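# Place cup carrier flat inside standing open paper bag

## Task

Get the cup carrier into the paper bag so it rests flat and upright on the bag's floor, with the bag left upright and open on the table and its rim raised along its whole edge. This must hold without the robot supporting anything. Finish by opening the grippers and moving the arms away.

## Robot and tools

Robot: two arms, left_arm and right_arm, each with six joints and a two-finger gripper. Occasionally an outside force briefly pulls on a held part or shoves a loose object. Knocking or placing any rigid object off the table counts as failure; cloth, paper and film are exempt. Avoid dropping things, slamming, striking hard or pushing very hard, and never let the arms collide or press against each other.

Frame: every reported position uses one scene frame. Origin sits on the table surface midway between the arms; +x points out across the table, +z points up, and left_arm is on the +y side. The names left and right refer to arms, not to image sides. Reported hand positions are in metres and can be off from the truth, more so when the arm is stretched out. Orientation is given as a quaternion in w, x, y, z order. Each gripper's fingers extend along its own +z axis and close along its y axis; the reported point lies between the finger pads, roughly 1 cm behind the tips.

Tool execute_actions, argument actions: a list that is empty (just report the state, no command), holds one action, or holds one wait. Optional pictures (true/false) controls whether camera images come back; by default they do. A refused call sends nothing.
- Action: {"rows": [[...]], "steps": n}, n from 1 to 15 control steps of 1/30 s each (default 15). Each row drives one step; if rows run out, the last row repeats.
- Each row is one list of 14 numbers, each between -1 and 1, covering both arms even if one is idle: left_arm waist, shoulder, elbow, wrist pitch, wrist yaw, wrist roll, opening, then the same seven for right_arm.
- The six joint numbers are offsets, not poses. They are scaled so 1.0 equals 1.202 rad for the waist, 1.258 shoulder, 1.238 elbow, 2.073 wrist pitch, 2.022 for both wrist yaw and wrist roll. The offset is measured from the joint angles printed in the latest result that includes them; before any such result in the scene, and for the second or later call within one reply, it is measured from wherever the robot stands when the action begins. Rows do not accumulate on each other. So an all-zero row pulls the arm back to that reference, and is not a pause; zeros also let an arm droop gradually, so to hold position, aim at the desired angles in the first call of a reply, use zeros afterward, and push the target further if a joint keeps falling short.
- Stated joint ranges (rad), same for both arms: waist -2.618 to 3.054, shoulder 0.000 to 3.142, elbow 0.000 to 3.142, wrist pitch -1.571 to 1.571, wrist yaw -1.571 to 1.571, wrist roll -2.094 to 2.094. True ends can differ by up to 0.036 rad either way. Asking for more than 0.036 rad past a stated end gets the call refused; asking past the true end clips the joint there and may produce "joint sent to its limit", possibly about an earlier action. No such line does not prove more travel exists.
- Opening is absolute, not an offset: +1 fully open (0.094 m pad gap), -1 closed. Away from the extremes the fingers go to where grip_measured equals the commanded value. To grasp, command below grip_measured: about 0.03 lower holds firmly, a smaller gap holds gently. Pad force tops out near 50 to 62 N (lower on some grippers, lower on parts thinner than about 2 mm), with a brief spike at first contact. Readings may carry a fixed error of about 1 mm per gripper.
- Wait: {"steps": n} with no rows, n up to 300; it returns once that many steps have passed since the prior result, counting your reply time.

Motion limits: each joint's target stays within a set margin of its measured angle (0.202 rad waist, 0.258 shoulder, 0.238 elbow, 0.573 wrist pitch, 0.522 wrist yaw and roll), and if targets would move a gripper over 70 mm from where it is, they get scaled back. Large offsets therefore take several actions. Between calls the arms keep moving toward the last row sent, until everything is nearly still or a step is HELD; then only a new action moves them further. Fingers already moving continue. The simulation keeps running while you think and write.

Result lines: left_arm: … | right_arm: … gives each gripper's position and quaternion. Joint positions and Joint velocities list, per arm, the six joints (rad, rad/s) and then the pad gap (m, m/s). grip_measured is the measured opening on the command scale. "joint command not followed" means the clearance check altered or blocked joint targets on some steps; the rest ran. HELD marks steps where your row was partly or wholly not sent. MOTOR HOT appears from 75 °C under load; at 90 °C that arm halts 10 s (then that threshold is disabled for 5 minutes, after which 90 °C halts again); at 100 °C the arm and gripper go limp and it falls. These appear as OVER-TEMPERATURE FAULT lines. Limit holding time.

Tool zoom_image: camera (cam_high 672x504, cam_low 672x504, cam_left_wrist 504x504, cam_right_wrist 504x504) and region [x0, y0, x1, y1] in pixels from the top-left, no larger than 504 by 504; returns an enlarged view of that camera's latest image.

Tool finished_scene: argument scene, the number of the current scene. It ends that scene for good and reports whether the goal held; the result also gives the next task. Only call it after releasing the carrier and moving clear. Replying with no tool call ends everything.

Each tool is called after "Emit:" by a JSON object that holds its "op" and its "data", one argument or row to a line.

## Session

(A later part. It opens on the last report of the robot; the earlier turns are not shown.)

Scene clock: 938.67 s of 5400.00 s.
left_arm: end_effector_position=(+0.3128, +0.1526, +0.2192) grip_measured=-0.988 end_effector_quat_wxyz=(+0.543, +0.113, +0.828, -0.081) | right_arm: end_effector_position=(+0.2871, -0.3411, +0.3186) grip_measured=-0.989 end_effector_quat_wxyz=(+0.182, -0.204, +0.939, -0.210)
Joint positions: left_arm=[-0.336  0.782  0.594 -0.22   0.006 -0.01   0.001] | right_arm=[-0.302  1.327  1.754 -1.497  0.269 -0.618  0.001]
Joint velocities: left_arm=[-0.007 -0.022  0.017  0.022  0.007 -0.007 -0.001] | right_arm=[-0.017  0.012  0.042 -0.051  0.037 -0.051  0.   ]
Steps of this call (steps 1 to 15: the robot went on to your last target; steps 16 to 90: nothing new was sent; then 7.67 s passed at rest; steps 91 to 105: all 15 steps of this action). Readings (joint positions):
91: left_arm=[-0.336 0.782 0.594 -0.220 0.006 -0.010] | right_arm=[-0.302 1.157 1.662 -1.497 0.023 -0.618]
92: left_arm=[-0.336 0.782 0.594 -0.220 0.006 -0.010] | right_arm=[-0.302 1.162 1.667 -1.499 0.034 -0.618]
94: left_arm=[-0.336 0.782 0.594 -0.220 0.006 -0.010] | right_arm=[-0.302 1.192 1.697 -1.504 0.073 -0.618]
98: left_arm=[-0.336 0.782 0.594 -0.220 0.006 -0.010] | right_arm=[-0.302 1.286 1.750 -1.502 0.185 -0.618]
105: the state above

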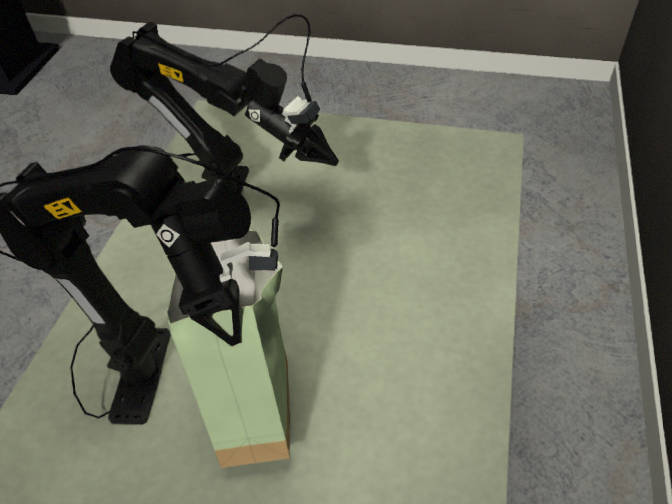

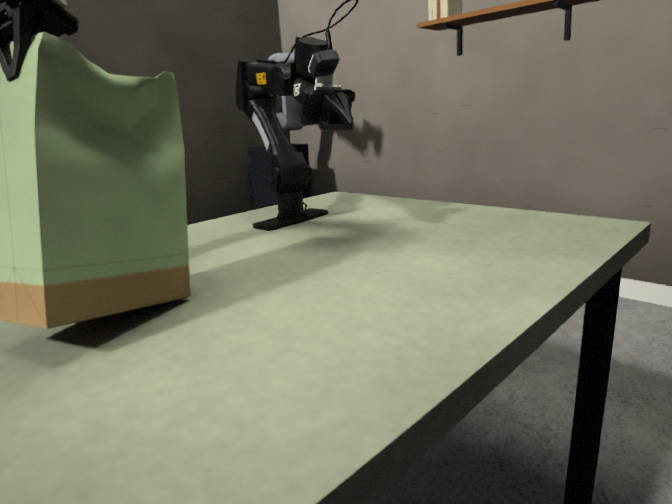

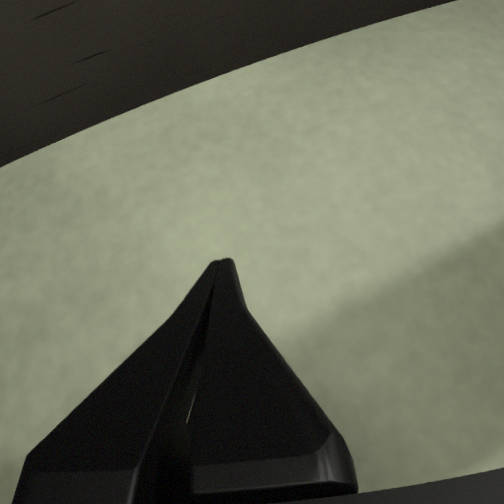

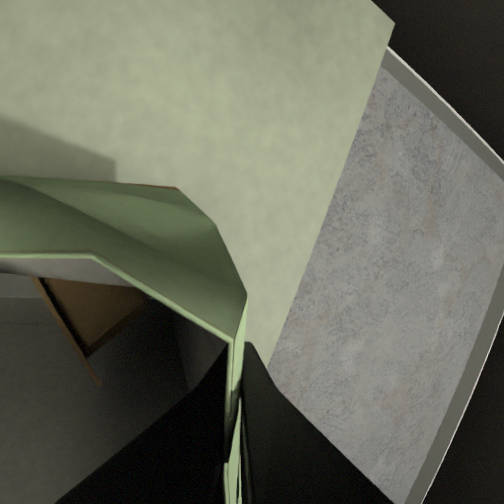

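Emit:
{"op": "execute_actions", "data": {
  "actions": [
    {"rows":[[0,0,0,0,0,0,-1,0.02,0,0,0,0,0,-1],[0,0,0,0,0,0,-1,0.04,0,0,0,0,0,-1],[0,0,0,0,0,0,-1,0.06,0,0,0,0,-0.01,-1],[0,0,0,0,0,0,-1,0.08,0,0.01,0,0,-0.02,-1],[0,0,0,0,0,0,-1,0.1,0,0.01,0,0,-0.03,-1],[0,0,0,0,0,0,-1,0.12,0,0.02,0,0,-0.04,-1],[0,0,0,0,0,0,-1,0.14,0,0.02,0,0,-0.05,-1],[0,0,0,0,0,0,-1,0.16,0,0.02,0,0,-0.06,-1],[0,0,0,0,0,0,-1,0.18,0,0.02,0,0,-0.07,-1],[0,0,0,0,0,0,-1,0.2,0,0.02,0,0,-0.08,-1]],"steps":15}
  ],
  "pictures": false
}}

Emit:
{"op": "execute_actions", "data": {
  "actions": [
    {"rows":[[0,0,0,0,0,0,-1,0,0,0.1,0,0,0,-1],[0,0,0,0,0,0,-1,0,0,0.1,0,0,0,-1],[0,0,0,0,0,0,-1,0,0,0.1,0,0,0,-1],[0,0,0,0,0,0,-1,0,0,-0.08,0,0,0,-1],[0,0,0,0,0,0,-1,0,0,-0.08,0,0,0,-1],[0,0,0,0,0,0,-1,0,0,-0.08,0,0,0,-1],[0,0,0,0,0,0,-1,0,0,-0.08,0,0,0,-1],[0,0,0,0,0,0,-1,0,0,0.1,0,0,0,-1],[0,0,0,0,0,0,-1,0,0,0.1,0,0,0,-1],[0,0,0,0,0,0,-1,0,0,0.1,0,0,0,-1],[0,0,0,0,0,0,-1,0,0,0.1,0,0,0,-1],[0,0,0,0,0,0,-1,0,0,-0.08,0,0,0,-1],[0,0,0,0,0,0,-1,0,0,-0.08,0,0,0,-1],[0,0,0,0,0,0,-1,0,0,-0.08,0,0,0,-1],[0,0,0,0,0,0,-1,0,0,0,0,0,0,-1]],"steps":15}
  ],
  "pictures": false
}}

Emit:
{"op": "execute_actions", "data": {
  "actions": [
    {"steps":15}
  ]
}}

Scene clock: 959.70 s of 5400.00 s.
left_arm: end_effector_position=(+0.3128, +0.1526, +0.2192) grip_measured=-0.988 end_effector_quat_wxyz=(+0.543, +0.113, +0.828, -0.081) | right_arm: end_effector_position=(+0.2981, -0.2790, +0.3187) grip_measured=-0.989 end_effector_quat_wxyz=(+0.192, -0.369, +0.887, -0.202)
Joint positions: left_arm=[-0.336  0.782  0.594 -0.22   0.006 -0.01   0.001] | right_arm=[-0.07   1.327  1.754 -1.497  0.271 -0.749  0.001]
Joint velocities: left_arm=[-0.017  0.012  0.022 -0.081 -0.022 -0.007 -0.   ] | right_arm=[-0.007 -0.002 -0.002  0.081  0.051 -0.095 -0.   ]
Steps of this call (steps 1 to 30: the robot went on to your last target; steps 31 to 90: nothing new was sent; then 17.53 s passed at rest; steps 91 to 105: all 15 steps of this action). Readings (joint positions):
91: left_arm=[-0.336 0.782 0.594 -0.220 0.006 -0.010] | right_arm=[-0.300 1.327 1.754 -1.497 0.285 -0.618]
92: left_arm=[-0.336 0.782 0.594 -0.220 0.006 -0.010] | right_arm=[-0.292 1.327 1.754 -1.497 0.285 -0.618]
94: left_arm=[-0.336 0.782 0.594 -0.220 0.006 -0.010] | right_arm=[-0.256 1.327 1.754 -1.497 0.284 -0.625]
98: left_arm=[-0.336 0.782 0.594 -0.220 0.006 -0.010] | right_arm=[-0.159 1.327 1.754 -1.497 0.280 -0.671]
105: the state above

Scene clock: 960.20 s of 5400.00 s.
left_arm: end_effector_position=(+0.3128, +0.1526, +0.2192) grip_measured=-0.988 end_effector_quat_wxyz=(+0.543, +0.113, +0.828, -0.081) | right_arm: end_effector_position=(+0.2971, -0.2797, +0.3143) grip_measured=-0.989 end_effector_quat_wxyz=(+0.190, -0.370, +0.887, -0.203)
Joint positions: left_arm=[-0.336  0.782  0.594 -0.22   0.006 -0.01   0.001] | right_arm=[-0.07   1.315  1.725 -1.483  0.275 -0.75   0.001]
Joint velocities: left_arm=[ 0.007  0.007 -0.007 -0.022 -0.007 -0.037  0.   ] | right_arm=[-0.022  0.418 -0.017 -0.447  0.051 -0.095 -0.001]
Steps of this call (steps 1 to 15: all 15 steps of this action). Readings (joint positions):
1: left_arm=[-0.336 0.782 0.594 -0.220 0.006 -0.010] | right_arm=[-0.070 1.329 1.768 -1.504 0.270 -0.750]
2: left_arm=[-0.336 0.782 0.594 -0.220 0.006 -0.010] | right_arm=[-0.070 1.335 1.792 -1.507 0.270 -0.750]
4: left_arm=[-0.336 0.782 0.594 -0.220 0.006 -0.010] | right_arm=[-0.070 1.327 1.803 -1.488 0.271 -0.750]
8: left_arm=[-0.336 0.782 0.594 -0.220 0.006 -0.010] | right_arm=[-0.070 1.323 1.717 -1.496 0.274 -0.750]
15: the state above

Scene clock: 960.70 s of 5400.00 s.
left_arm: end_effector_position=(+0.3128, +0.1526, +0.2192) grip_measured=-0.988 end_effector_quat_wxyz=(+0.543, +0.113, +0.828, -0.081) | right_arm: end_effector_position=(+0.3002, -0.2794, +0.3113) grip_measured=-0.989 end_effector_quat_wxyz=(+0.184, -0.371, +0.888, -0.201)
Joint positions: left_arm=[-0.336  0.782  0.594 -0.22   0.006 -0.01   0.001] | right_arm=[-0.07   1.329  1.727 -1.483  0.275 -0.75   0.001]
Joint velocities: left_arm=[ 0.007 -0.007 -0.017  0.007  0.022 -0.022  0.   ] | right_arm=[-0.022 -0.002 -0.007 -0.037  0.007  0.037 -0.   ]
Steps of this call (steps 1 to 15: the robot went on to your last target). Readings (joint positions):
1: left_arm=[-0.336 0.782 0.594 -0.220 0.006 -0.010] | right_arm=[-0.070 1.324 1.725 -1.486 0.275 -0.750]
2: left_arm=[-0.336 0.782 0.594 -0.220 0.006 -0.010] | right_arm=[-0.070 1.329 1.725 -1.483 0.275 -0.750]
4: left_arm=[-0.336 0.782 0.594 -0.220 0.006 -0.010] | right_arm=[-0.070 1.329 1.725 -1.483 0.275 -0.750]
8: left_arm=[-0.336 0.782 0.594 -0.220 0.006 -0.010] | right_arm=[-0.070 1.329 1.727 -1.483 0.275 -0.750]
15: the state above

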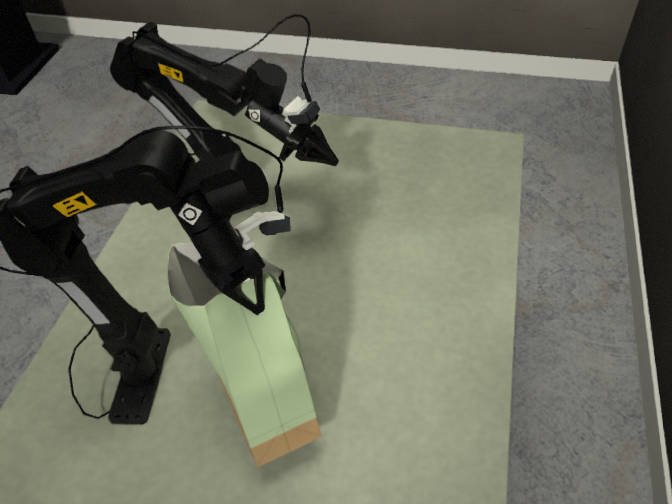

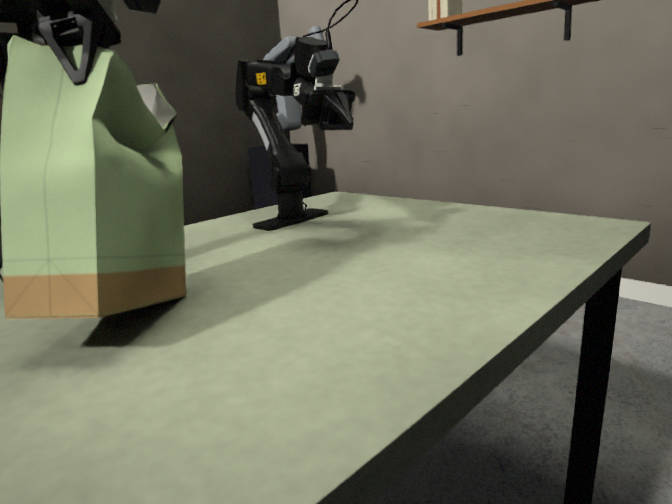

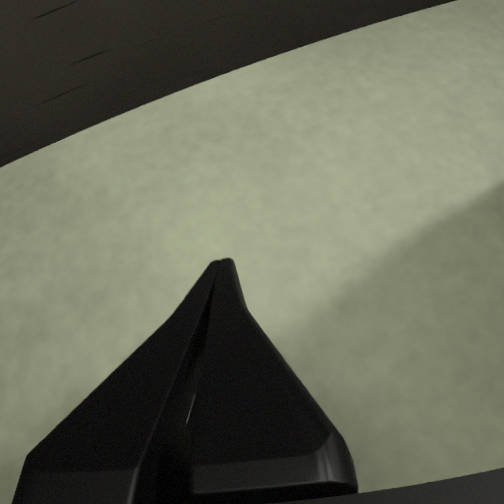

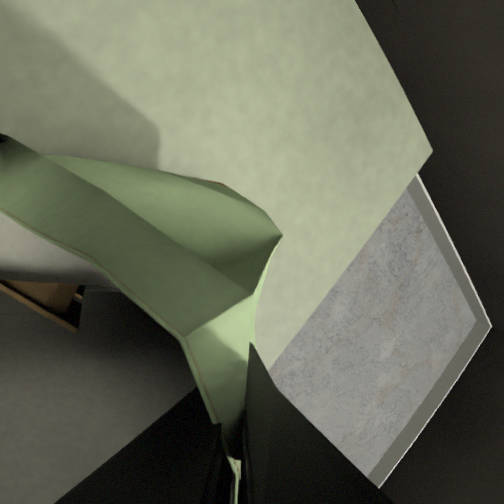

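Emit:
{"op": "execute_actions", "data": {
  "actions": [
    {"rows":[[0,0,0,0,0,0,-1,0.02,0,-0.01,0,-0.015,0,-1],[0,0,0,0,0,0,-1,0.04,0,-0.02,0,-0.03,0.01,-1],[0,0,0,0,0,0,-1,0.06,-0.01,-0.03,0,-0.045,0.02,-1],[0,0,0,0,0,0,-1,0.06,-0.01,-0.04,0,-0.06,0.03,-1],[0,0,0,0,0,0,-1,0.06,-0.02,-0.06,0,-0.075,0.04,-1],[0,0,0,0,0,0,-1,0.06,-0.02,-0.07,0,-0.09,0.05,-1],[0,0,0,0,0,0,-1,0.06,-0.02,-0.09,0,-0.105,0.06,-1],[0,0,0,0,0,0,-1,0.06,-0.02,-0.1,0,-0.12,0.07,-1],[0,0,0,0,0,0,-1,0.06,-0.02,-0.1,-0.01,-0.135,0.07,-1]],"steps":15}
  ],
  "pictures": false
}}

Emit:
{"op": "execute_actions", "data": {
  "actions": [
    {"steps":15}
  ]
}}

Scene clock: 971.90 s of 5400.00 s.
left_arm: end_effector_position=(+0.3128, +0.1526, +0.2192) grip_measured=-0.988 end_effector_quat_wxyz=(+0.543, +0.113, +0.828, -0.081) | right_arm: end_effector_position=(+0.2881, -0.2238, +0.2743) grip_measured=-0.989 end_effector_quat_wxyz=(+0.185, -0.379, +0.904, -0.067)
Joint positions: left_arm=[-0.336  0.782  0.594 -0.22   0.006 -0.01   0.001] | right_arm=[-0.009  1.321  1.619 -1.475  0.046 -0.632  0.001]
Joint velocities: left_arm=[ 0.007 -0.017  0.012 -0.022  0.007  0.051  0.   ] | right_arm=[ 0.002  0.022 -0.022 -0.125 -0.256  0.095 -0.002]
Steps of this call (steps 1 to 15: the robot went on to your last target; steps 16 to 90: nothing new was sent; then 7.70 s passed at rest; steps 91 to 105: all 15 steps of this action). Readings (joint positions):
91: left_arm=[-0.336 0.782 0.594 -0.220 0.006 -0.010] | right_arm=[-0.068 1.329 1.727 -1.483 0.274 -0.750]
92: left_arm=[-0.336 0.782 0.594 -0.220 0.006 -0.010] | right_arm=[-0.061 1.329 1.727 -1.483 0.270 -0.749]
94: left_arm=[-0.336 0.782 0.594 -0.220 0.006 -0.010] | right_arm=[-0.030 1.329 1.720 -1.479 0.245 -0.736]
98: left_arm=[-0.336 0.782 0.594 -0.220 0.006 -0.010] | right_arm=[-0.009 1.321 1.659 -1.461 0.157 -0.683]
105: the state above

Scene clock: 972.40 s of 5400.00 s.
left_arm: end_effector_position=(+0.3128, +0.1526, +0.2192) grip_measured=-0.988 end_effector_quat_wxyz=(+0.543, +0.113, +0.828, -0.081) | right_arm: end_effector_position=(+0.2853, -0.2192, +0.2734) grip_measured=-0.989 end_effector_quat_wxyz=(+0.185, -0.376, +0.906, -0.051)
Joint positions: left_arm=[-0.336  0.782  0.594 -0.22   0.006 -0.01   0.001] | right_arm=[-0.009  1.321  1.619 -1.484  0.017 -0.619  0.001]
Joint velocities: left_arm=[-0.012 -0.017 -0.002 -0.066 -0.066  0.007  0.   ] | right_arm=[ 0.022 -0.002 -0.012 -0.007 -0.081  0.022 -0.001]
Steps of this call (steps 1 to 15: the robot went on to your last target). Readings (joint positions):
1: left_arm=[-0.336 0.782 0.594 -0.220 0.006 -0.010] | right_arm=[-0.009 1.321 1.619 -1.477 0.040 -0.630]
2: left_arm=[-0.336 0.782 0.594 -0.220 0.006 -0.010] | right_arm=[-0.009 1.321 1.619 -1.479 0.035 -0.627]
4: left_arm=[-0.336 0.782 0.594 -0.220 0.006 -0.010] | right_arm=[-0.009 1.321 1.619 -1.481 0.027 -0.624]
8: left_arm=[-0.336 0.782 0.594 -0.220 0.006 -0.010] | right_arm=[-0.009 1.321 1.619 -1.483 0.020 -0.621]
15: the state above

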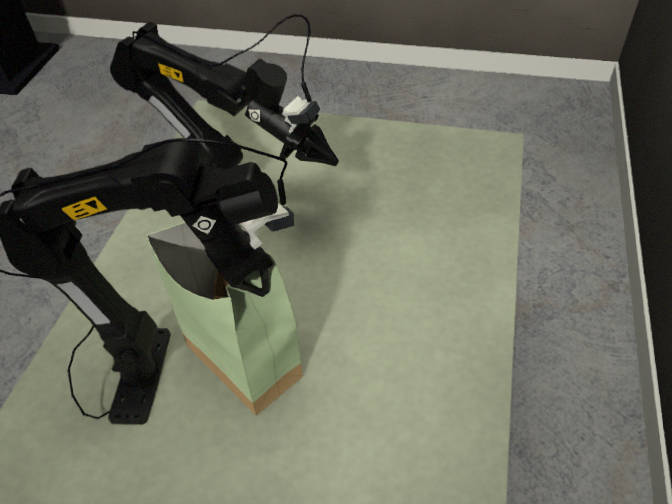

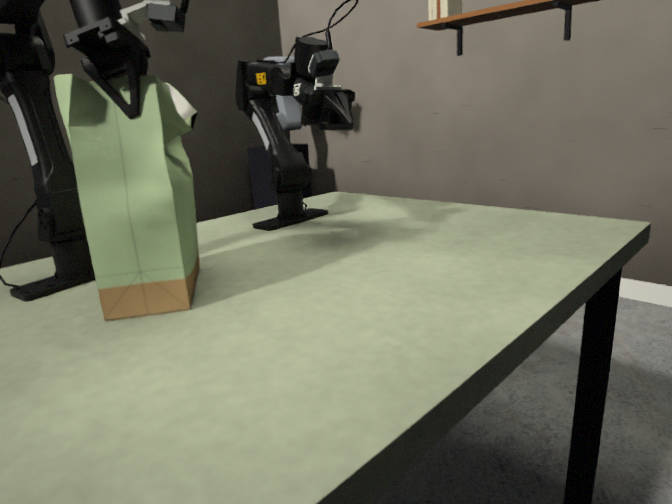

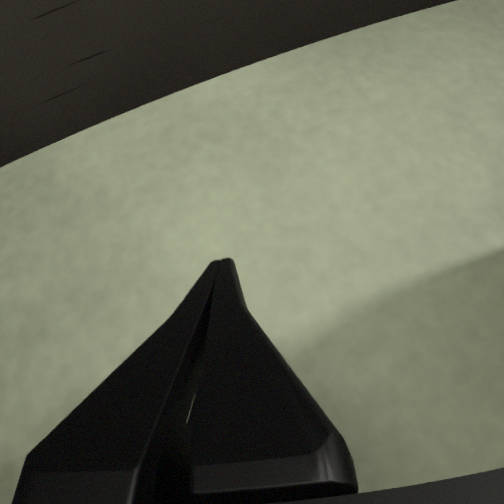

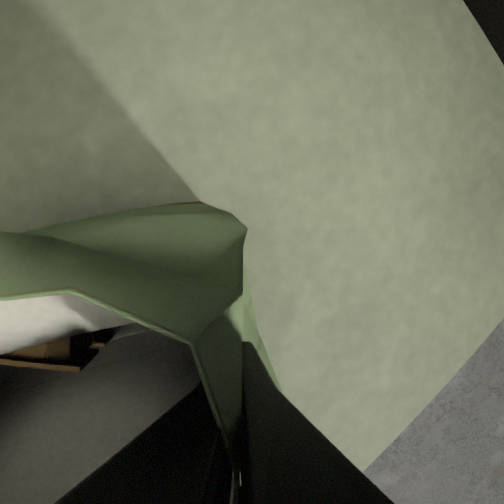

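Emit:
{"op": "execute_actions", "data": {
  "actions": [
    {"rows":[[0,0,0,0,0,0,-1,0,0,0,0,0,0,0],[0,0,0,0,0,0,-1,0,0,0,0,0,0,0],[0,0,0,0,0,0,-1,0,0,0,0,0,0,0],[0,0,0,0,0,0,-1,0,0,0,0,0,0,0],[0,0,0,0,0,0,-1,0,0,0,0,0,0,0],[0,0,0,0,0,0,-1,0,-0.02,0.03,0,0,0,0],[0,0,0,0,0,0,-1,0,-0.04,0.06,0,0,0,0],[0,0,0,0,0,0,-1,0,-0.06,0.09,0,0,0,0],[0,0,0,0,0,0,-1,0,-0.08,0.12,0,0,0,0],[0,0,0,0,0,0,-1,0,-0.1,0.14,0,0,0,0],[0,0,0,0,0,0,-1,0,-0.12,0.15,0,0,0,0]],"steps":15}
  ],
  "pictures": false
}}

Emit:
{"op": "execute_actions", "data": {
  "actions": [
    {"rows":[[0,0,0,0,0,0,-1,0,-0.04,0,0,0,0,0],[0,0,0,0,0,0,-1,0,-0.08,0,0,0,0,0],[0,0,0,0,0,0,-1,0.03,-0.12,-0.03,0,0,0,0],[0,0,0,0,0,0,-1,0.06,-0.16,-0.06,0,0,0,0],[0,0,0,0,0,0,-1,0.09,-0.18,-0.09,0,0,0,0],[0,0,0,0,0,0,-1,0.13,-0.2,-0.12,0,0,0,0],[0,0,0,0,0,0,-1,0.17,-0.22,-0.15,0,0,0,0],[0,0,0,0,0,0,-1,0.2,-0.23,-0.17,0,0,0,-1]],"steps":15}
  ],
  "pictures": false
}}

Emit:
{"op": "execute_actions", "data": {
  "actions": [
    {"steps":15}
  ]
}}

Scene clock: 986.53 s of 5400.00 s.
left_arm: end_effector_position=(+0.3128, +0.1526, +0.2192) grip_measured=-0.988 end_effector_quat_wxyz=(+0.543, +0.113, +0.828, -0.081) | right_arm: end_effector_position=(+0.2657, -0.2225, +0.3654) grip_measured=-0.003 end_effector_quat_wxyz=(+0.339, -0.358, +0.866, -0.085)
Joint positions: left_arm=[-0.336  0.782  0.594 -0.22   0.006 -0.01   0.001] | right_arm=[-0.009  1.171  1.792 -1.476  0.017 -0.618  0.047]
Joint velocities: left_arm=[ 0.002 -0.012  0.002 -0.007  0.007 -0.022 -0.   ] | right_arm=[ 0.007 -0.501  0.261 -0.037 -0.081 -0.022 -0.001]
Steps of this call (steps 1 to 15: the robot went on to your last target; steps 16 to 90: nothing new was sent; then 10.63 s passed at rest; steps 91 to 105: all 15 steps of this action). Readings (joint positions):
91: left_arm=[-0.336 0.782 0.594 -0.220 0.006 -0.010] | right_arm=[-0.009 1.321 1.619 -1.484 0.017 -0.618]
92: left_arm=[-0.336 0.782 0.594 -0.220 0.006 -0.010] | right_arm=[-0.009 1.321 1.619 -1.484 0.017 -0.618]
94: left_arm=[-0.336 0.782 0.594 -0.220 0.006 -0.010] | right_arm=[-0.009 1.321 1.619 -1.484 0.017 -0.618]
98: left_arm=[-0.336 0.782 0.594 -0.220 0.006 -0.010] | right_arm=[-0.009 1.317 1.638 -1.485 0.017 -0.618]
105: the state above

Scene clock: 987.03 s of 5400.00 s.
left_arm: end_effector_position=(+0.3128, +0.1526, +0.2192) grip_measured=-0.988 end_effector_quat_wxyz=(+0.543, +0.113, +0.828, -0.081) | right_arm: end_effector_position=(+0.1874, -0.1954, +0.3577) grip_measured=-0.997 end_effector_quat_wxyz=(+0.393, -0.445, +0.803, -0.051)
Joint positions: left_arm=[-0.336  0.782  0.594 -0.22   0.006 -0.01   0.001] | right_arm=[ 0.22   0.877  1.598 -1.478  0.017 -0.618  0.   ]
Joint velocities: left_arm=[ 0.012 -0.012 -0.022 -0.022  0.051 -0.095  0.001] | right_arm=[-0.007 -0.002 -0.022 -0.022 -0.007  0.081 -0.001]
Steps of this call (steps 1 to 15: all 15 steps of this action). Readings (joint positions):
1: left_arm=[-0.336 0.782 0.594 -0.220 0.006 -0.010] | right_arm=[-0.009 1.152 1.795 -1.474 0.017 -0.618]
2: left_arm=[-0.336 0.782 0.594 -0.220 0.006 -0.010] | right_arm=[-0.009 1.134 1.795 -1.474 0.017 -0.618]
4: left_arm=[-0.336 0.782 0.594 -0.220 0.006 -0.010] | right_arm=[0.012 1.079 1.771 -1.463 0.020 -0.618]
8: left_arm=[-0.336 0.782 0.594 -0.220 0.006 -0.010] | right_arm=[0.158 0.922 1.657 -1.463 0.020 -0.618]
15: the state above

Scene clock: 987.53 s of 5400.00 s.
left_arm: end_effector_position=(+0.3128, +0.1526, +0.2192) grip_measured=-0.988 end_effector_quat_wxyz=(+0.543, +0.113, +0.828, -0.081) | right_arm: end_effector_position=(+0.1874, -0.1953, +0.3575) grip_measured=-0.997 end_effector_quat_wxyz=(+0.392, -0.445, +0.803, -0.051)
Joint positions: left_arm=[-0.336  0.782  0.594 -0.22   0.006 -0.01   0.001] | right_arm=[ 0.221  0.877  1.597 -1.478  0.017 -0.618  0.   ]
Joint velocities: left_arm=[-0.007 -0.012 -0.007  0.022 -0.007  0.007 -0.   ] | right_arm=[-0.017  0.007 -0.002  0.022 -0.051 -0.007  0.001]
Steps of this call (steps 1 to 15: the robot went on to your last target). Readings (joint positions):
1: left_arm=[-0.336 0.782 0.594 -0.220 0.006 -0.010] | right_arm=[0.221 0.877 1.597 -1.478 0.017 -0.618]
2: left_arm=[-0.336 0.782 0.594 -0.220 0.006 -0.010] | right_arm=[0.221 0.877 1.597 -1.478 0.017 -0.618]
4: left_arm=[-0.336 0.782 0.594 -0.220 0.006 -0.010] | right_arm=[0.221 0.877 1.597 -1.478 0.017 -0.618]
8: left_arm=[-0.336 0.782 0.594 -0.220 0.006 -0.010] | right_arm=[0.221 0.877 1.597 -1.478 0.017 -0.618]
15: the state above
All arms were judged still, so your last target was given up. Only a new action makes them travel on or press farther. Fingers that are still opening or closing keep moving.

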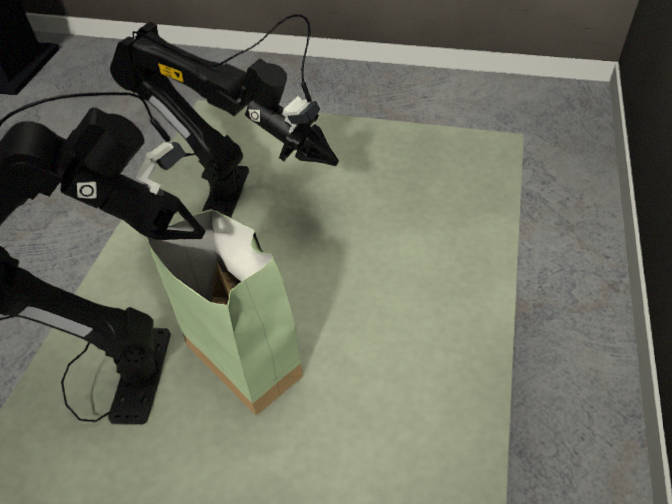

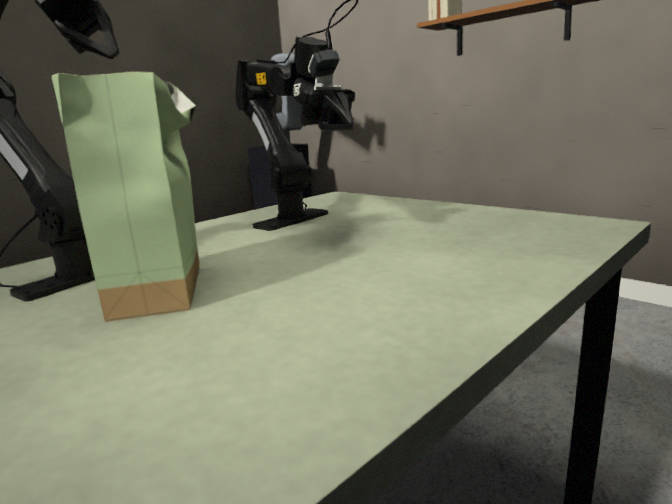

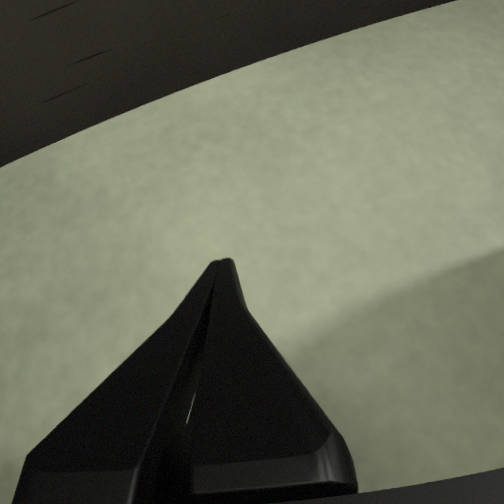

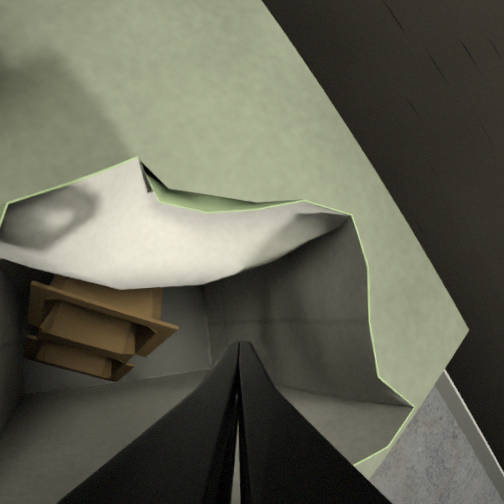

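Emit:
{"op": "execute_actions", "data": {
  "actions": [
    {"rows":[[0,0,0,0,0,0,-1,0.02,0.02,0.04,0,0,-0.06,-1],[0,0,0,0,0,0,-1,0.04,0.04,0.08,0,0,-0.12,-1],[0,0,0,0,0,0,-1,0.06,0.07,0.11,0,0,-0.18,0],[0,0,0,0,0,0,-1,0.08,0.1,0.13,0,0,-0.24,0.3],[0,0,0,0,0,0,-1,0.1,0.13,0.15,-0.01,0,-0.3,0.6],[0,0,0,0,0,0,-1,0.12,0.16,0.16,-0.02,0,-0.37,0.6],[0,0,0,0,0,0,-1,0.14,0.19,0.16,-0.02,0,-0.37,0.6],[0,0,0,0,0,0,-1,0.15,0.22,0.16,-0.02,0,-0.37,0.6],[0,0,0,0,0,0,-1,0.15,0.25,0.16,-0.02,0,-0.37,0.6]],"steps":15}
  ],
  "pictures": false
}}

Emit:
{"op": "execute_actions", "data": {
  "actions": [
    {"steps":15}
  ]
}}

Scene clock: 1007.87 s of 5400.00 s.
left_arm: end_effector_position=(+0.3128, +0.1526, +0.2192) grip_measured=-0.988 end_effector_quat_wxyz=(+0.543, +0.113, +0.828, -0.081) | right_arm: end_effector_position=(+0.2390, -0.1276, +0.3511) grip_measured=+0.597 end_effector_quat_wxyz=(-0.295, +0.763, -0.562, +0.124)
Joint positions: left_arm=[-0.336  0.782  0.594 -0.22   0.006 -0.01   0.001] | right_arm=[ 0.39   1.218  1.787 -1.489  0.02  -1.308  0.075]
Joint velocities: left_arm=[-0.012  0.012 -0.022 -0.051  0.051  0.022  0.001] | right_arm=[-0.012 -0.002  0.002  0.022 -0.007 -0.359  0.001]
Steps of this call (steps 1 to 90: nothing new was sent; then 16.83 s passed at rest; steps 91 to 105: all 15 steps of this action). Readings (joint positions):
91: left_arm=[-0.336 0.782 0.594 -0.220 0.006 -0.010] | right_arm=[0.223 0.879 1.600 -1.479 0.017 -0.636]
92: left_arm=[-0.336 0.782 0.594 -0.220 0.006 -0.010] | right_arm=[0.233 0.887 1.615 -1.483 0.018 -0.675]
94: left_arm=[-0.336 0.782 0.594 -0.220 0.006 -0.010] | right_arm=[0.270 0.926 1.680 -1.488 0.019 -0.798]
98: left_arm=[-0.336 0.782 0.594 -0.220 0.006 -0.010] | right_arm=[0.361 1.050 1.782 -1.488 0.020 -1.110]
105: the state above

Scene clock: 1008.37 s of 5400.00 s.
left_arm: end_effector_position=(+0.3128, +0.1526, +0.2192) grip_measured=-0.988 end_effector_quat_wxyz=(+0.543, +0.113, +0.828, -0.081) | right_arm: end_effector_position=(+0.2361, -0.1294, +0.3518) grip_measured=+0.597 end_effector_quat_wxyz=(-0.292, +0.777, -0.543, +0.131)
Joint positions: left_arm=[-0.336  0.782  0.594 -0.22   0.006 -0.01   0.001] | right_arm=[ 0.39   1.21   1.787 -1.497  0.02  -1.359  0.075]
Joint velocities: left_arm=[-0.002 -0.002 -0.002  0.022  0.022 -0.066 -0.001] | right_arm=[ 0.017  0.017  0.012 -0.125 -0.051  0.022 -0.001]
Steps of this call (steps 1 to 15: the robot went on to your last target). Readings (joint positions):
1: left_arm=[-0.336 0.782 0.594 -0.220 0.006 -0.010] | right_arm=[0.390 1.217 1.787 -1.490 0.020 -1.319]
2: left_arm=[-0.336 0.782 0.594 -0.220 0.006 -0.010] | right_arm=[0.390 1.214 1.787 -1.491 0.020 -1.327]
4: left_arm=[-0.336 0.782 0.594 -0.220 0.006 -0.010] | right_arm=[0.390 1.211 1.787 -1.494 0.020 -1.339]
8: left_arm=[-0.336 0.782 0.594 -0.220 0.006 -0.010] | right_arm=[0.390 1.210 1.787 -1.496 0.020 -1.352]
15: the state above

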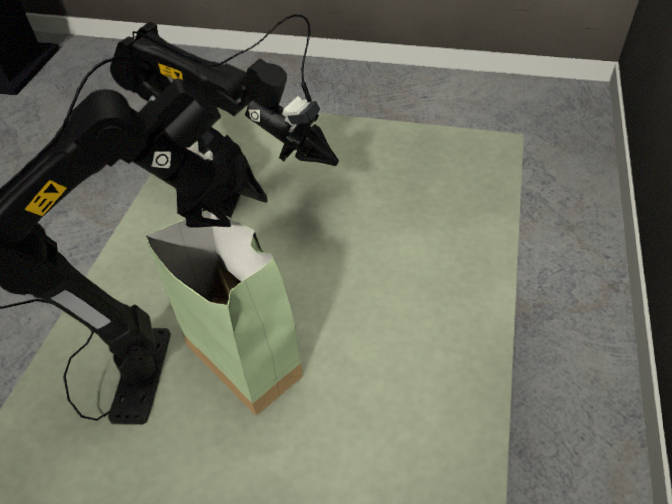

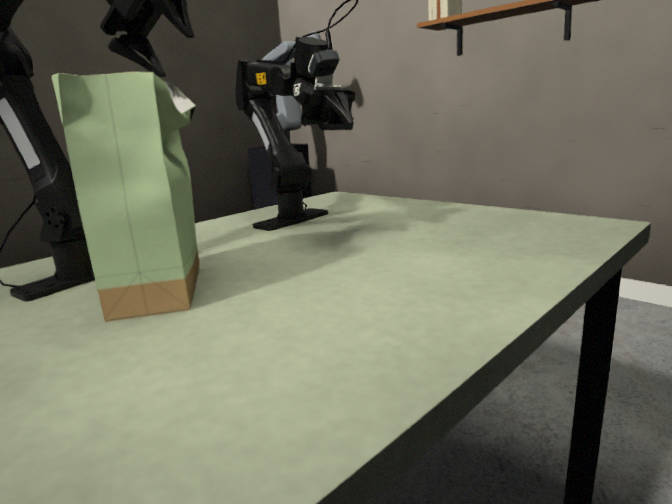

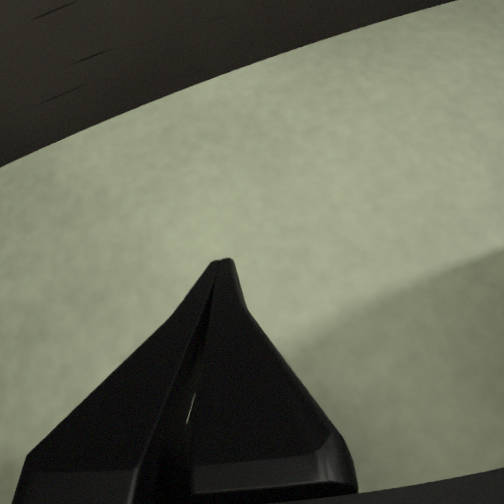

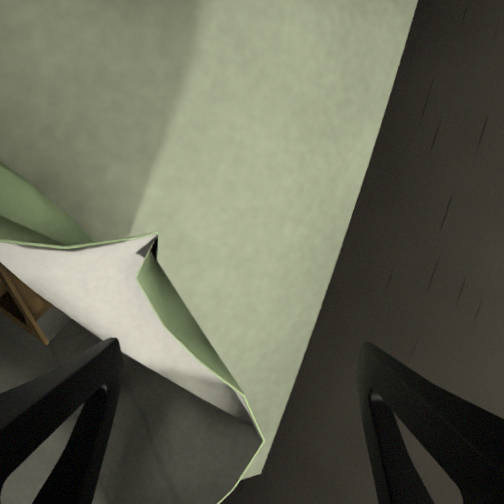

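Emit:
{"op": "execute_actions", "data": {
  "actions": [
    {"rows":[[0,0,0,0,0,0,-1,0,-0.02,-0.03,0,0,0,1],[0,0,0,0,0,0,-1,0,-0.02,-0.06,0,0,0,1],[0,0,0,0,0,0,-1,0,-0.02,-0.09,0,0,0,1],[0,0,0,0,0,0,-1,0,-0.02,-0.12,0,0,0,1],[0,0,0,0,0,0,-1,0,-0.01,-0.15,0,0,0,1],[0,0,0,0,0,0,-1,0,0,-0.18,0,0,0,1],[0,0,0,0,0,0,-1,0,0.01,-0.2,0,0,0,1],[0,0,0,0,0,0,-1,0,0.02,-0.21,0,0,0,1]],"steps":15}
  ]
}}

Scene clock: 1016.37 s of 5400.00 s.
left_arm: end_effector_position=(+0.3128, +0.1526, +0.2192) grip_measured=-0.988 end_effector_quat_wxyz=(+0.543, +0.113, +0.828, -0.081) | right_arm: end_effector_position=(+0.2291, -0.1339, +0.2635) grip_measured=+0.998 end_effector_quat_wxyz=(-0.164, +0.807, -0.561, +0.079)
Joint positions: left_arm=[-0.336  0.782  0.594 -0.22   0.006 -0.01   0.001] | right_arm=[ 0.39   1.242  1.529 -1.492  0.02  -1.36   0.094]
Joint velocities: left_arm=[-0.017  0.002 -0.012 -0.051 -0.066 -0.11   0.001] | right_arm=[-0.017  0.007 -0.002  0.081  0.051 -0.051 -0.   ]
Steps of this call (steps 1 to 15: the robot went on to your last target; steps 16 to 90: nothing new was sent; then 4.50 s passed at rest; steps 91 to 105: all 15 steps of this action). Readings (joint positions):
91: left_arm=[-0.336 0.782 0.594 -0.220 0.006 -0.010] | right_arm=[0.390 1.210 1.784 -1.496 0.020 -1.360]
92: left_arm=[-0.336 0.782 0.594 -0.220 0.006 -0.010] | right_arm=[0.390 1.206 1.772 -1.492 0.020 -1.360]
94: left_arm=[-0.336 0.782 0.594 -0.220 0.006 -0.010] | right_arm=[0.390 1.196 1.723 -1.489 0.020 -1.360]
98: left_arm=[-0.336 0.782 0.594 -0.220 0.006 -0.010] | right_arm=[0.390 1.203 1.583 -1.490 0.020 -1.360]
105: the state above

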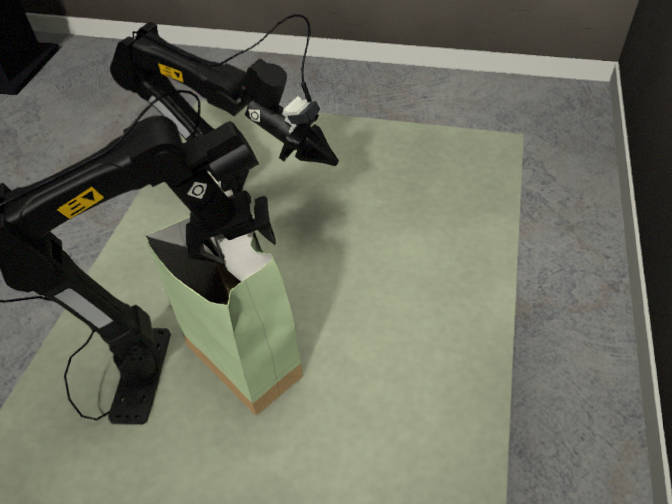

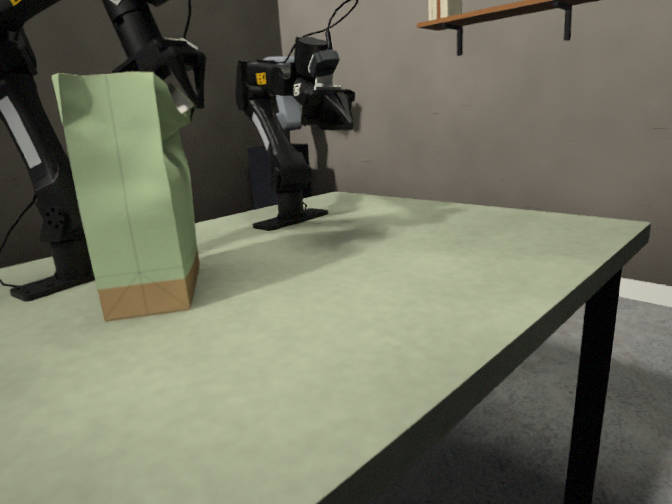

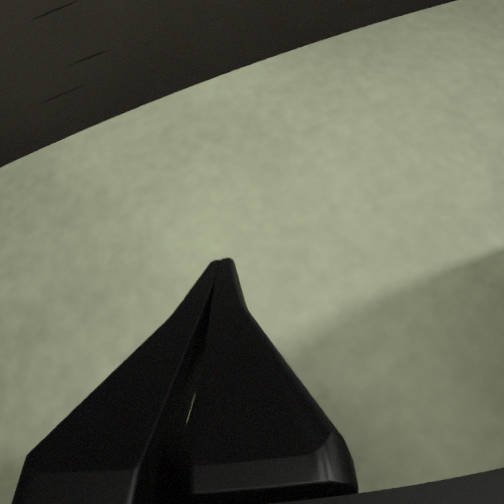

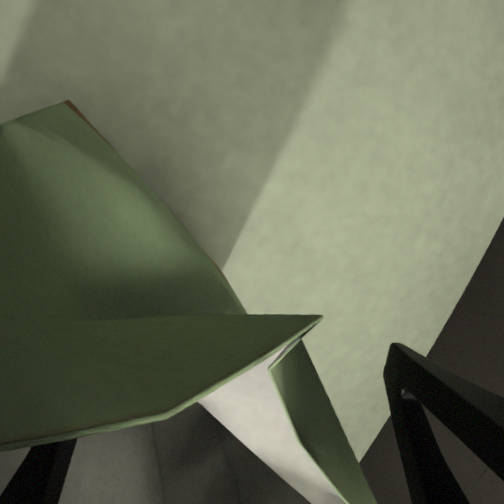

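Emit:
{"op": "execute_actions", "data": {
  "actions": [
    {"rows":[[0,0,0,0,0,0,-1,0,0.02,-0.02,0,0,0,1],[0,0,0,0,0,0,-1,0,0.03,-0.03,0,0,0,1],[0,0,0,0,0,0,-1,0,0.03,-0.03,0,0,0,1],[0,0,0,0,0,0,-1,0,0.03,-0.03,0,0,0,1],[0,0,0,0,0,0,-1,0,0.03,-0.03,0,0,0,1],[0,0,0,0,0,0,-1,0,0.03,-0.03,0,0,0,-1]],"steps":15}
  ],
  "pictures": false
}}

Emit:
{"op": "execute_actions", "data": {
  "actions": [
    {"steps":10}
  ]
}}

Emit:
{"op": "execute_actions", "data": {
  "actions": [
    {"rows":[[0,0,0,0,0,0,-1,0,0,0.03,0,0,0,-1],[0,0,0,0,0,0,-1,0,0.01,0.06,0,0,0,-1],[0,0,0,0,0,0,-1,0,0.02,0.09,0,0,0,-1],[0,0,0,0,0,0,-1,0,0.03,0.12,0,0,0,-1],[0,0,0,0,0,0,-1,0,0.03,0.15,0,0,0,-1]],"steps":15}
  ]
}}

Scene clock: 1028.63 s of 5400.00 s.
left_arm: end_effector_position=(+0.3128, +0.1526, +0.2192) grip_measured=-0.988 end_effector_quat_wxyz=(+0.543, +0.113, +0.828, -0.081) | right_arm: end_effector_position=(+0.2306, -0.1335, +0.2491) grip_measured=-0.953 end_effector_quat_wxyz=(-0.139, +0.811, -0.564, +0.070)
Joint positions: left_arm=[-0.336  0.782  0.594 -0.22   0.006 -0.01   0.001] | right_arm=[ 0.39   1.273  1.504 -1.491  0.022 -1.36   0.002]
Joint velocities: left_arm=[-0.002 -0.012 -0.017  0.007  0.037 -0.007 -0.   ] | right_arm=[-0.002 -0.007 -0.012 -0.081  0.007  0.007  0.   ]
Steps of this call (steps 1 to 15: the robot went on to your last target; steps 16 to 90: nothing new was sent; then 8.77 s passed at rest; steps 91 to 105: all 15 steps of this action). Readings (joint positions):
91: left_arm=[-0.336 0.782 0.594 -0.220 0.006 -0.010] | right_arm=[0.390 1.243 1.529 -1.492 0.020 -1.360]
92: left_arm=[-0.336 0.782 0.594 -0.220 0.006 -0.010] | right_arm=[0.390 1.246 1.528 -1.492 0.020 -1.360]
94: left_arm=[-0.336 0.782 0.594 -0.220 0.006 -0.010] | right_arm=[0.390 1.255 1.519 -1.492 0.020 -1.360]
98: left_arm=[-0.336 0.782 0.594 -0.220 0.006 -0.010] | right_arm=[0.390 1.272 1.505 -1.492 0.020 -1.360]
105: the state above

Scene clock: 1028.97 s of 5400.00 s.
left_arm: end_effector_position=(+0.3128, +0.1526, +0.2192) grip_measured=-0.988 end_effector_quat_wxyz=(+0.543, +0.113, +0.828, -0.081) | right_arm: end_effector_position=(+0.2306, -0.1335, +0.2491) grip_measured=-0.953 end_effector_quat_wxyz=(-0.139, +0.811, -0.564, +0.070)
Joint positions: left_arm=[-0.336  0.782  0.594 -0.22   0.006 -0.01   0.001] | right_arm=[ 0.39   1.273  1.504 -1.491  0.022 -1.36   0.002]
Joint velocities: left_arm=[ 0.002 -0.002  0.002 -0.037 -0.007 -0.051 -0.   ] | right_arm=[-0.007 -0.002  0.002 -0.022 -0.022  0.007 -0.   ]
Steps of this call (steps 1 to 10: the robot went on to your last target). Readings (joint positions):
1: left_arm=[-0.336 0.782 0.594 -0.220 0.006 -0.010] | right_arm=[0.390 1.273 1.504 -1.491 0.022 -1.360]
2: left_arm=[-0.336 0.782 0.594 -0.220 0.006 -0.010] | right_arm=[0.390 1.273 1.504 -1.491 0.022 -1.360]
4: left_arm=[-0.336 0.782 0.594 -0.220 0.006 -0.010] | right_arm=[0.390 1.273 1.504 -1.491 0.022 -1.360]
8: left_arm=[-0.336 0.782 0.594 -0.220 0.006 -0.010] | right_arm=[0.390 1.273 1.504 -1.491 0.022 -1.360]
10: the state above

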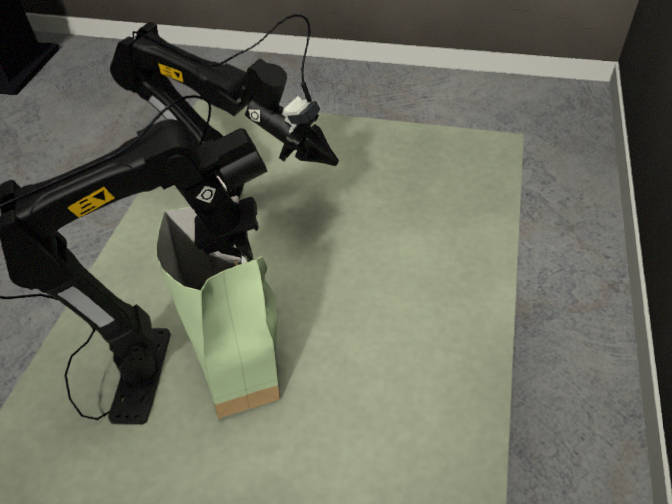

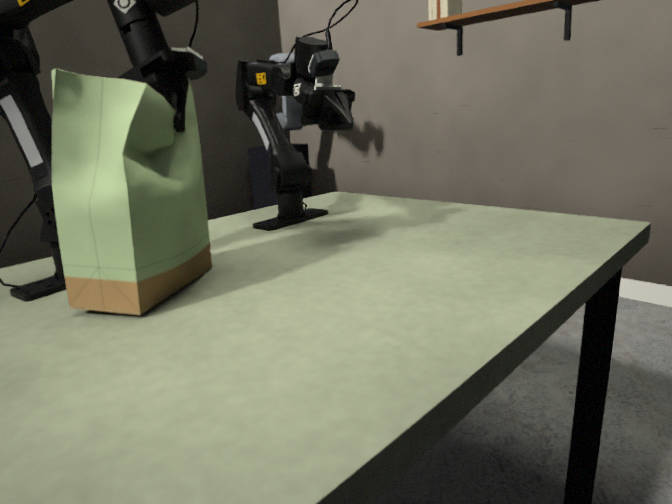

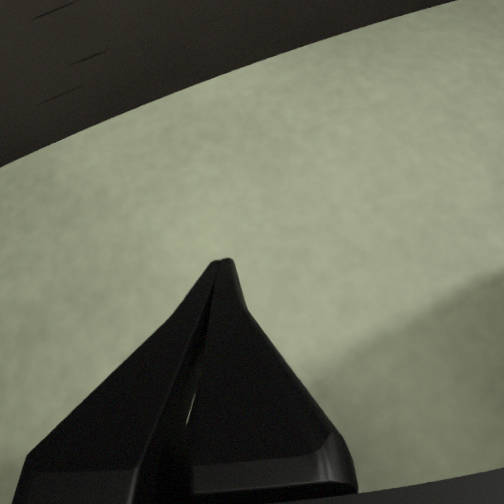

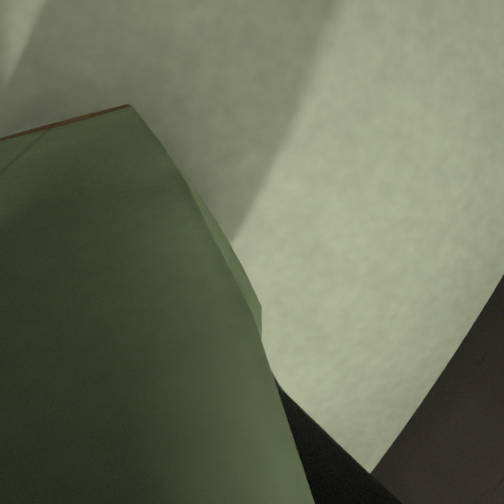

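Scene clock: 1029.47 s of 5400.00 s.
left_arm: end_effector_position=(+0.3128, +0.1526, +0.2192) grip_measured=-0.988 end_effector_quat_wxyz=(+0.543, +0.113, +0.828, -0.081) | right_arm: end_effector_position=(+0.2494, -0.1214, +0.2926) grip_measured=-0.953 end_effector_quat_wxyz=(-0.201, +0.800, -0.557, +0.095)
Joint positions: left_arm=[-0.336  0.782  0.594 -0.22   0.006 -0.01   0.001] | right_arm=[ 0.39   1.305  1.669 -1.487  0.022 -1.36   0.002]
Joint velocities: left_arm=[-0.007 -0.002 -0.007 -0.037 -0.051  0.022  0.   ] | right_arm=[ 0.012 -0.002 -0.007 -0.11   0.051  0.022  0.   ]
Steps of this call (steps 1 to 15: all 15 steps of this action). Readings (joint positions):
1: left_arm=[-0.336 0.782 0.594 -0.220 0.006 -0.010] | right_arm=[0.390 1.273 1.504 -1.491 0.022 -1.360]
2: left_arm=[-0.336 0.782 0.594 -0.220 0.006 -0.010] | right_arm=[0.390 1.274 1.510 -1.493 0.022 -1.360]
4: left_arm=[-0.336 0.782 0.594 -0.220 0.006 -0.010] | right_arm=[0.390 1.289 1.556 -1.497 0.022 -1.360]
8: left_arm=[-0.336 0.782 0.594 -0.220 0.006 -0.010] | right_arm=[0.390 1.305 1.658 -1.488 0.022 -1.360]
15: the state above

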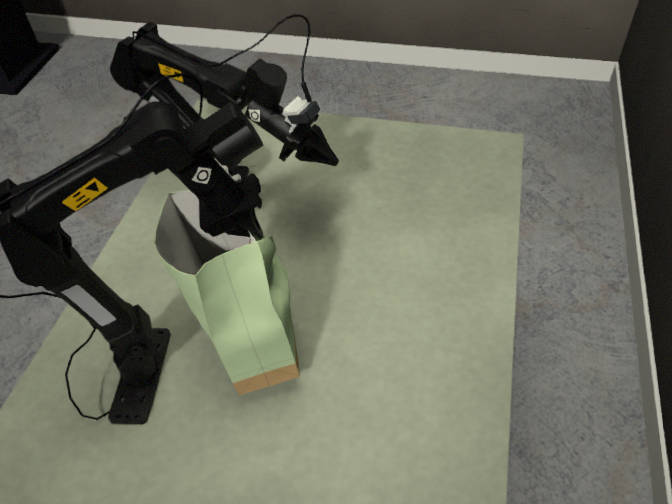

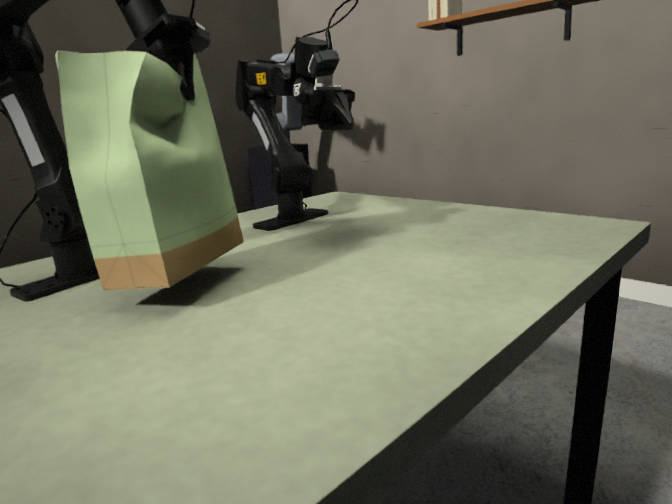

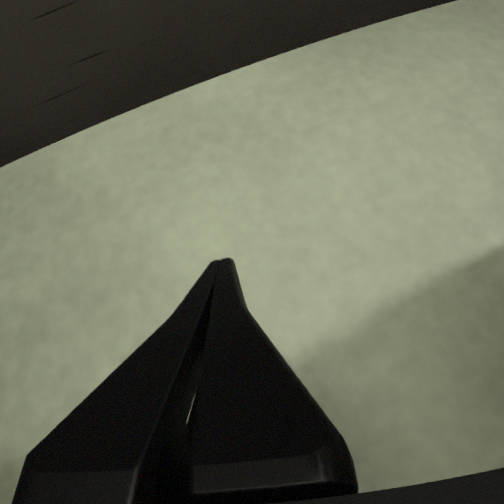

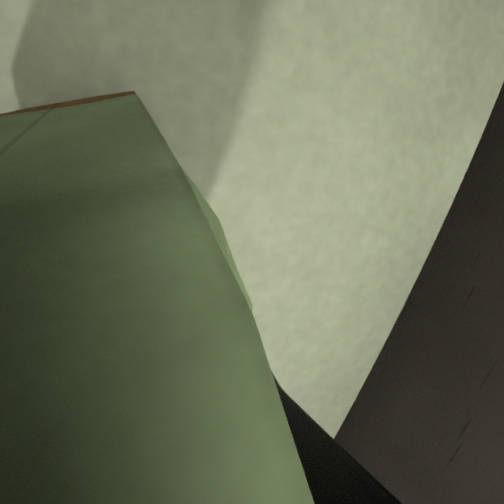

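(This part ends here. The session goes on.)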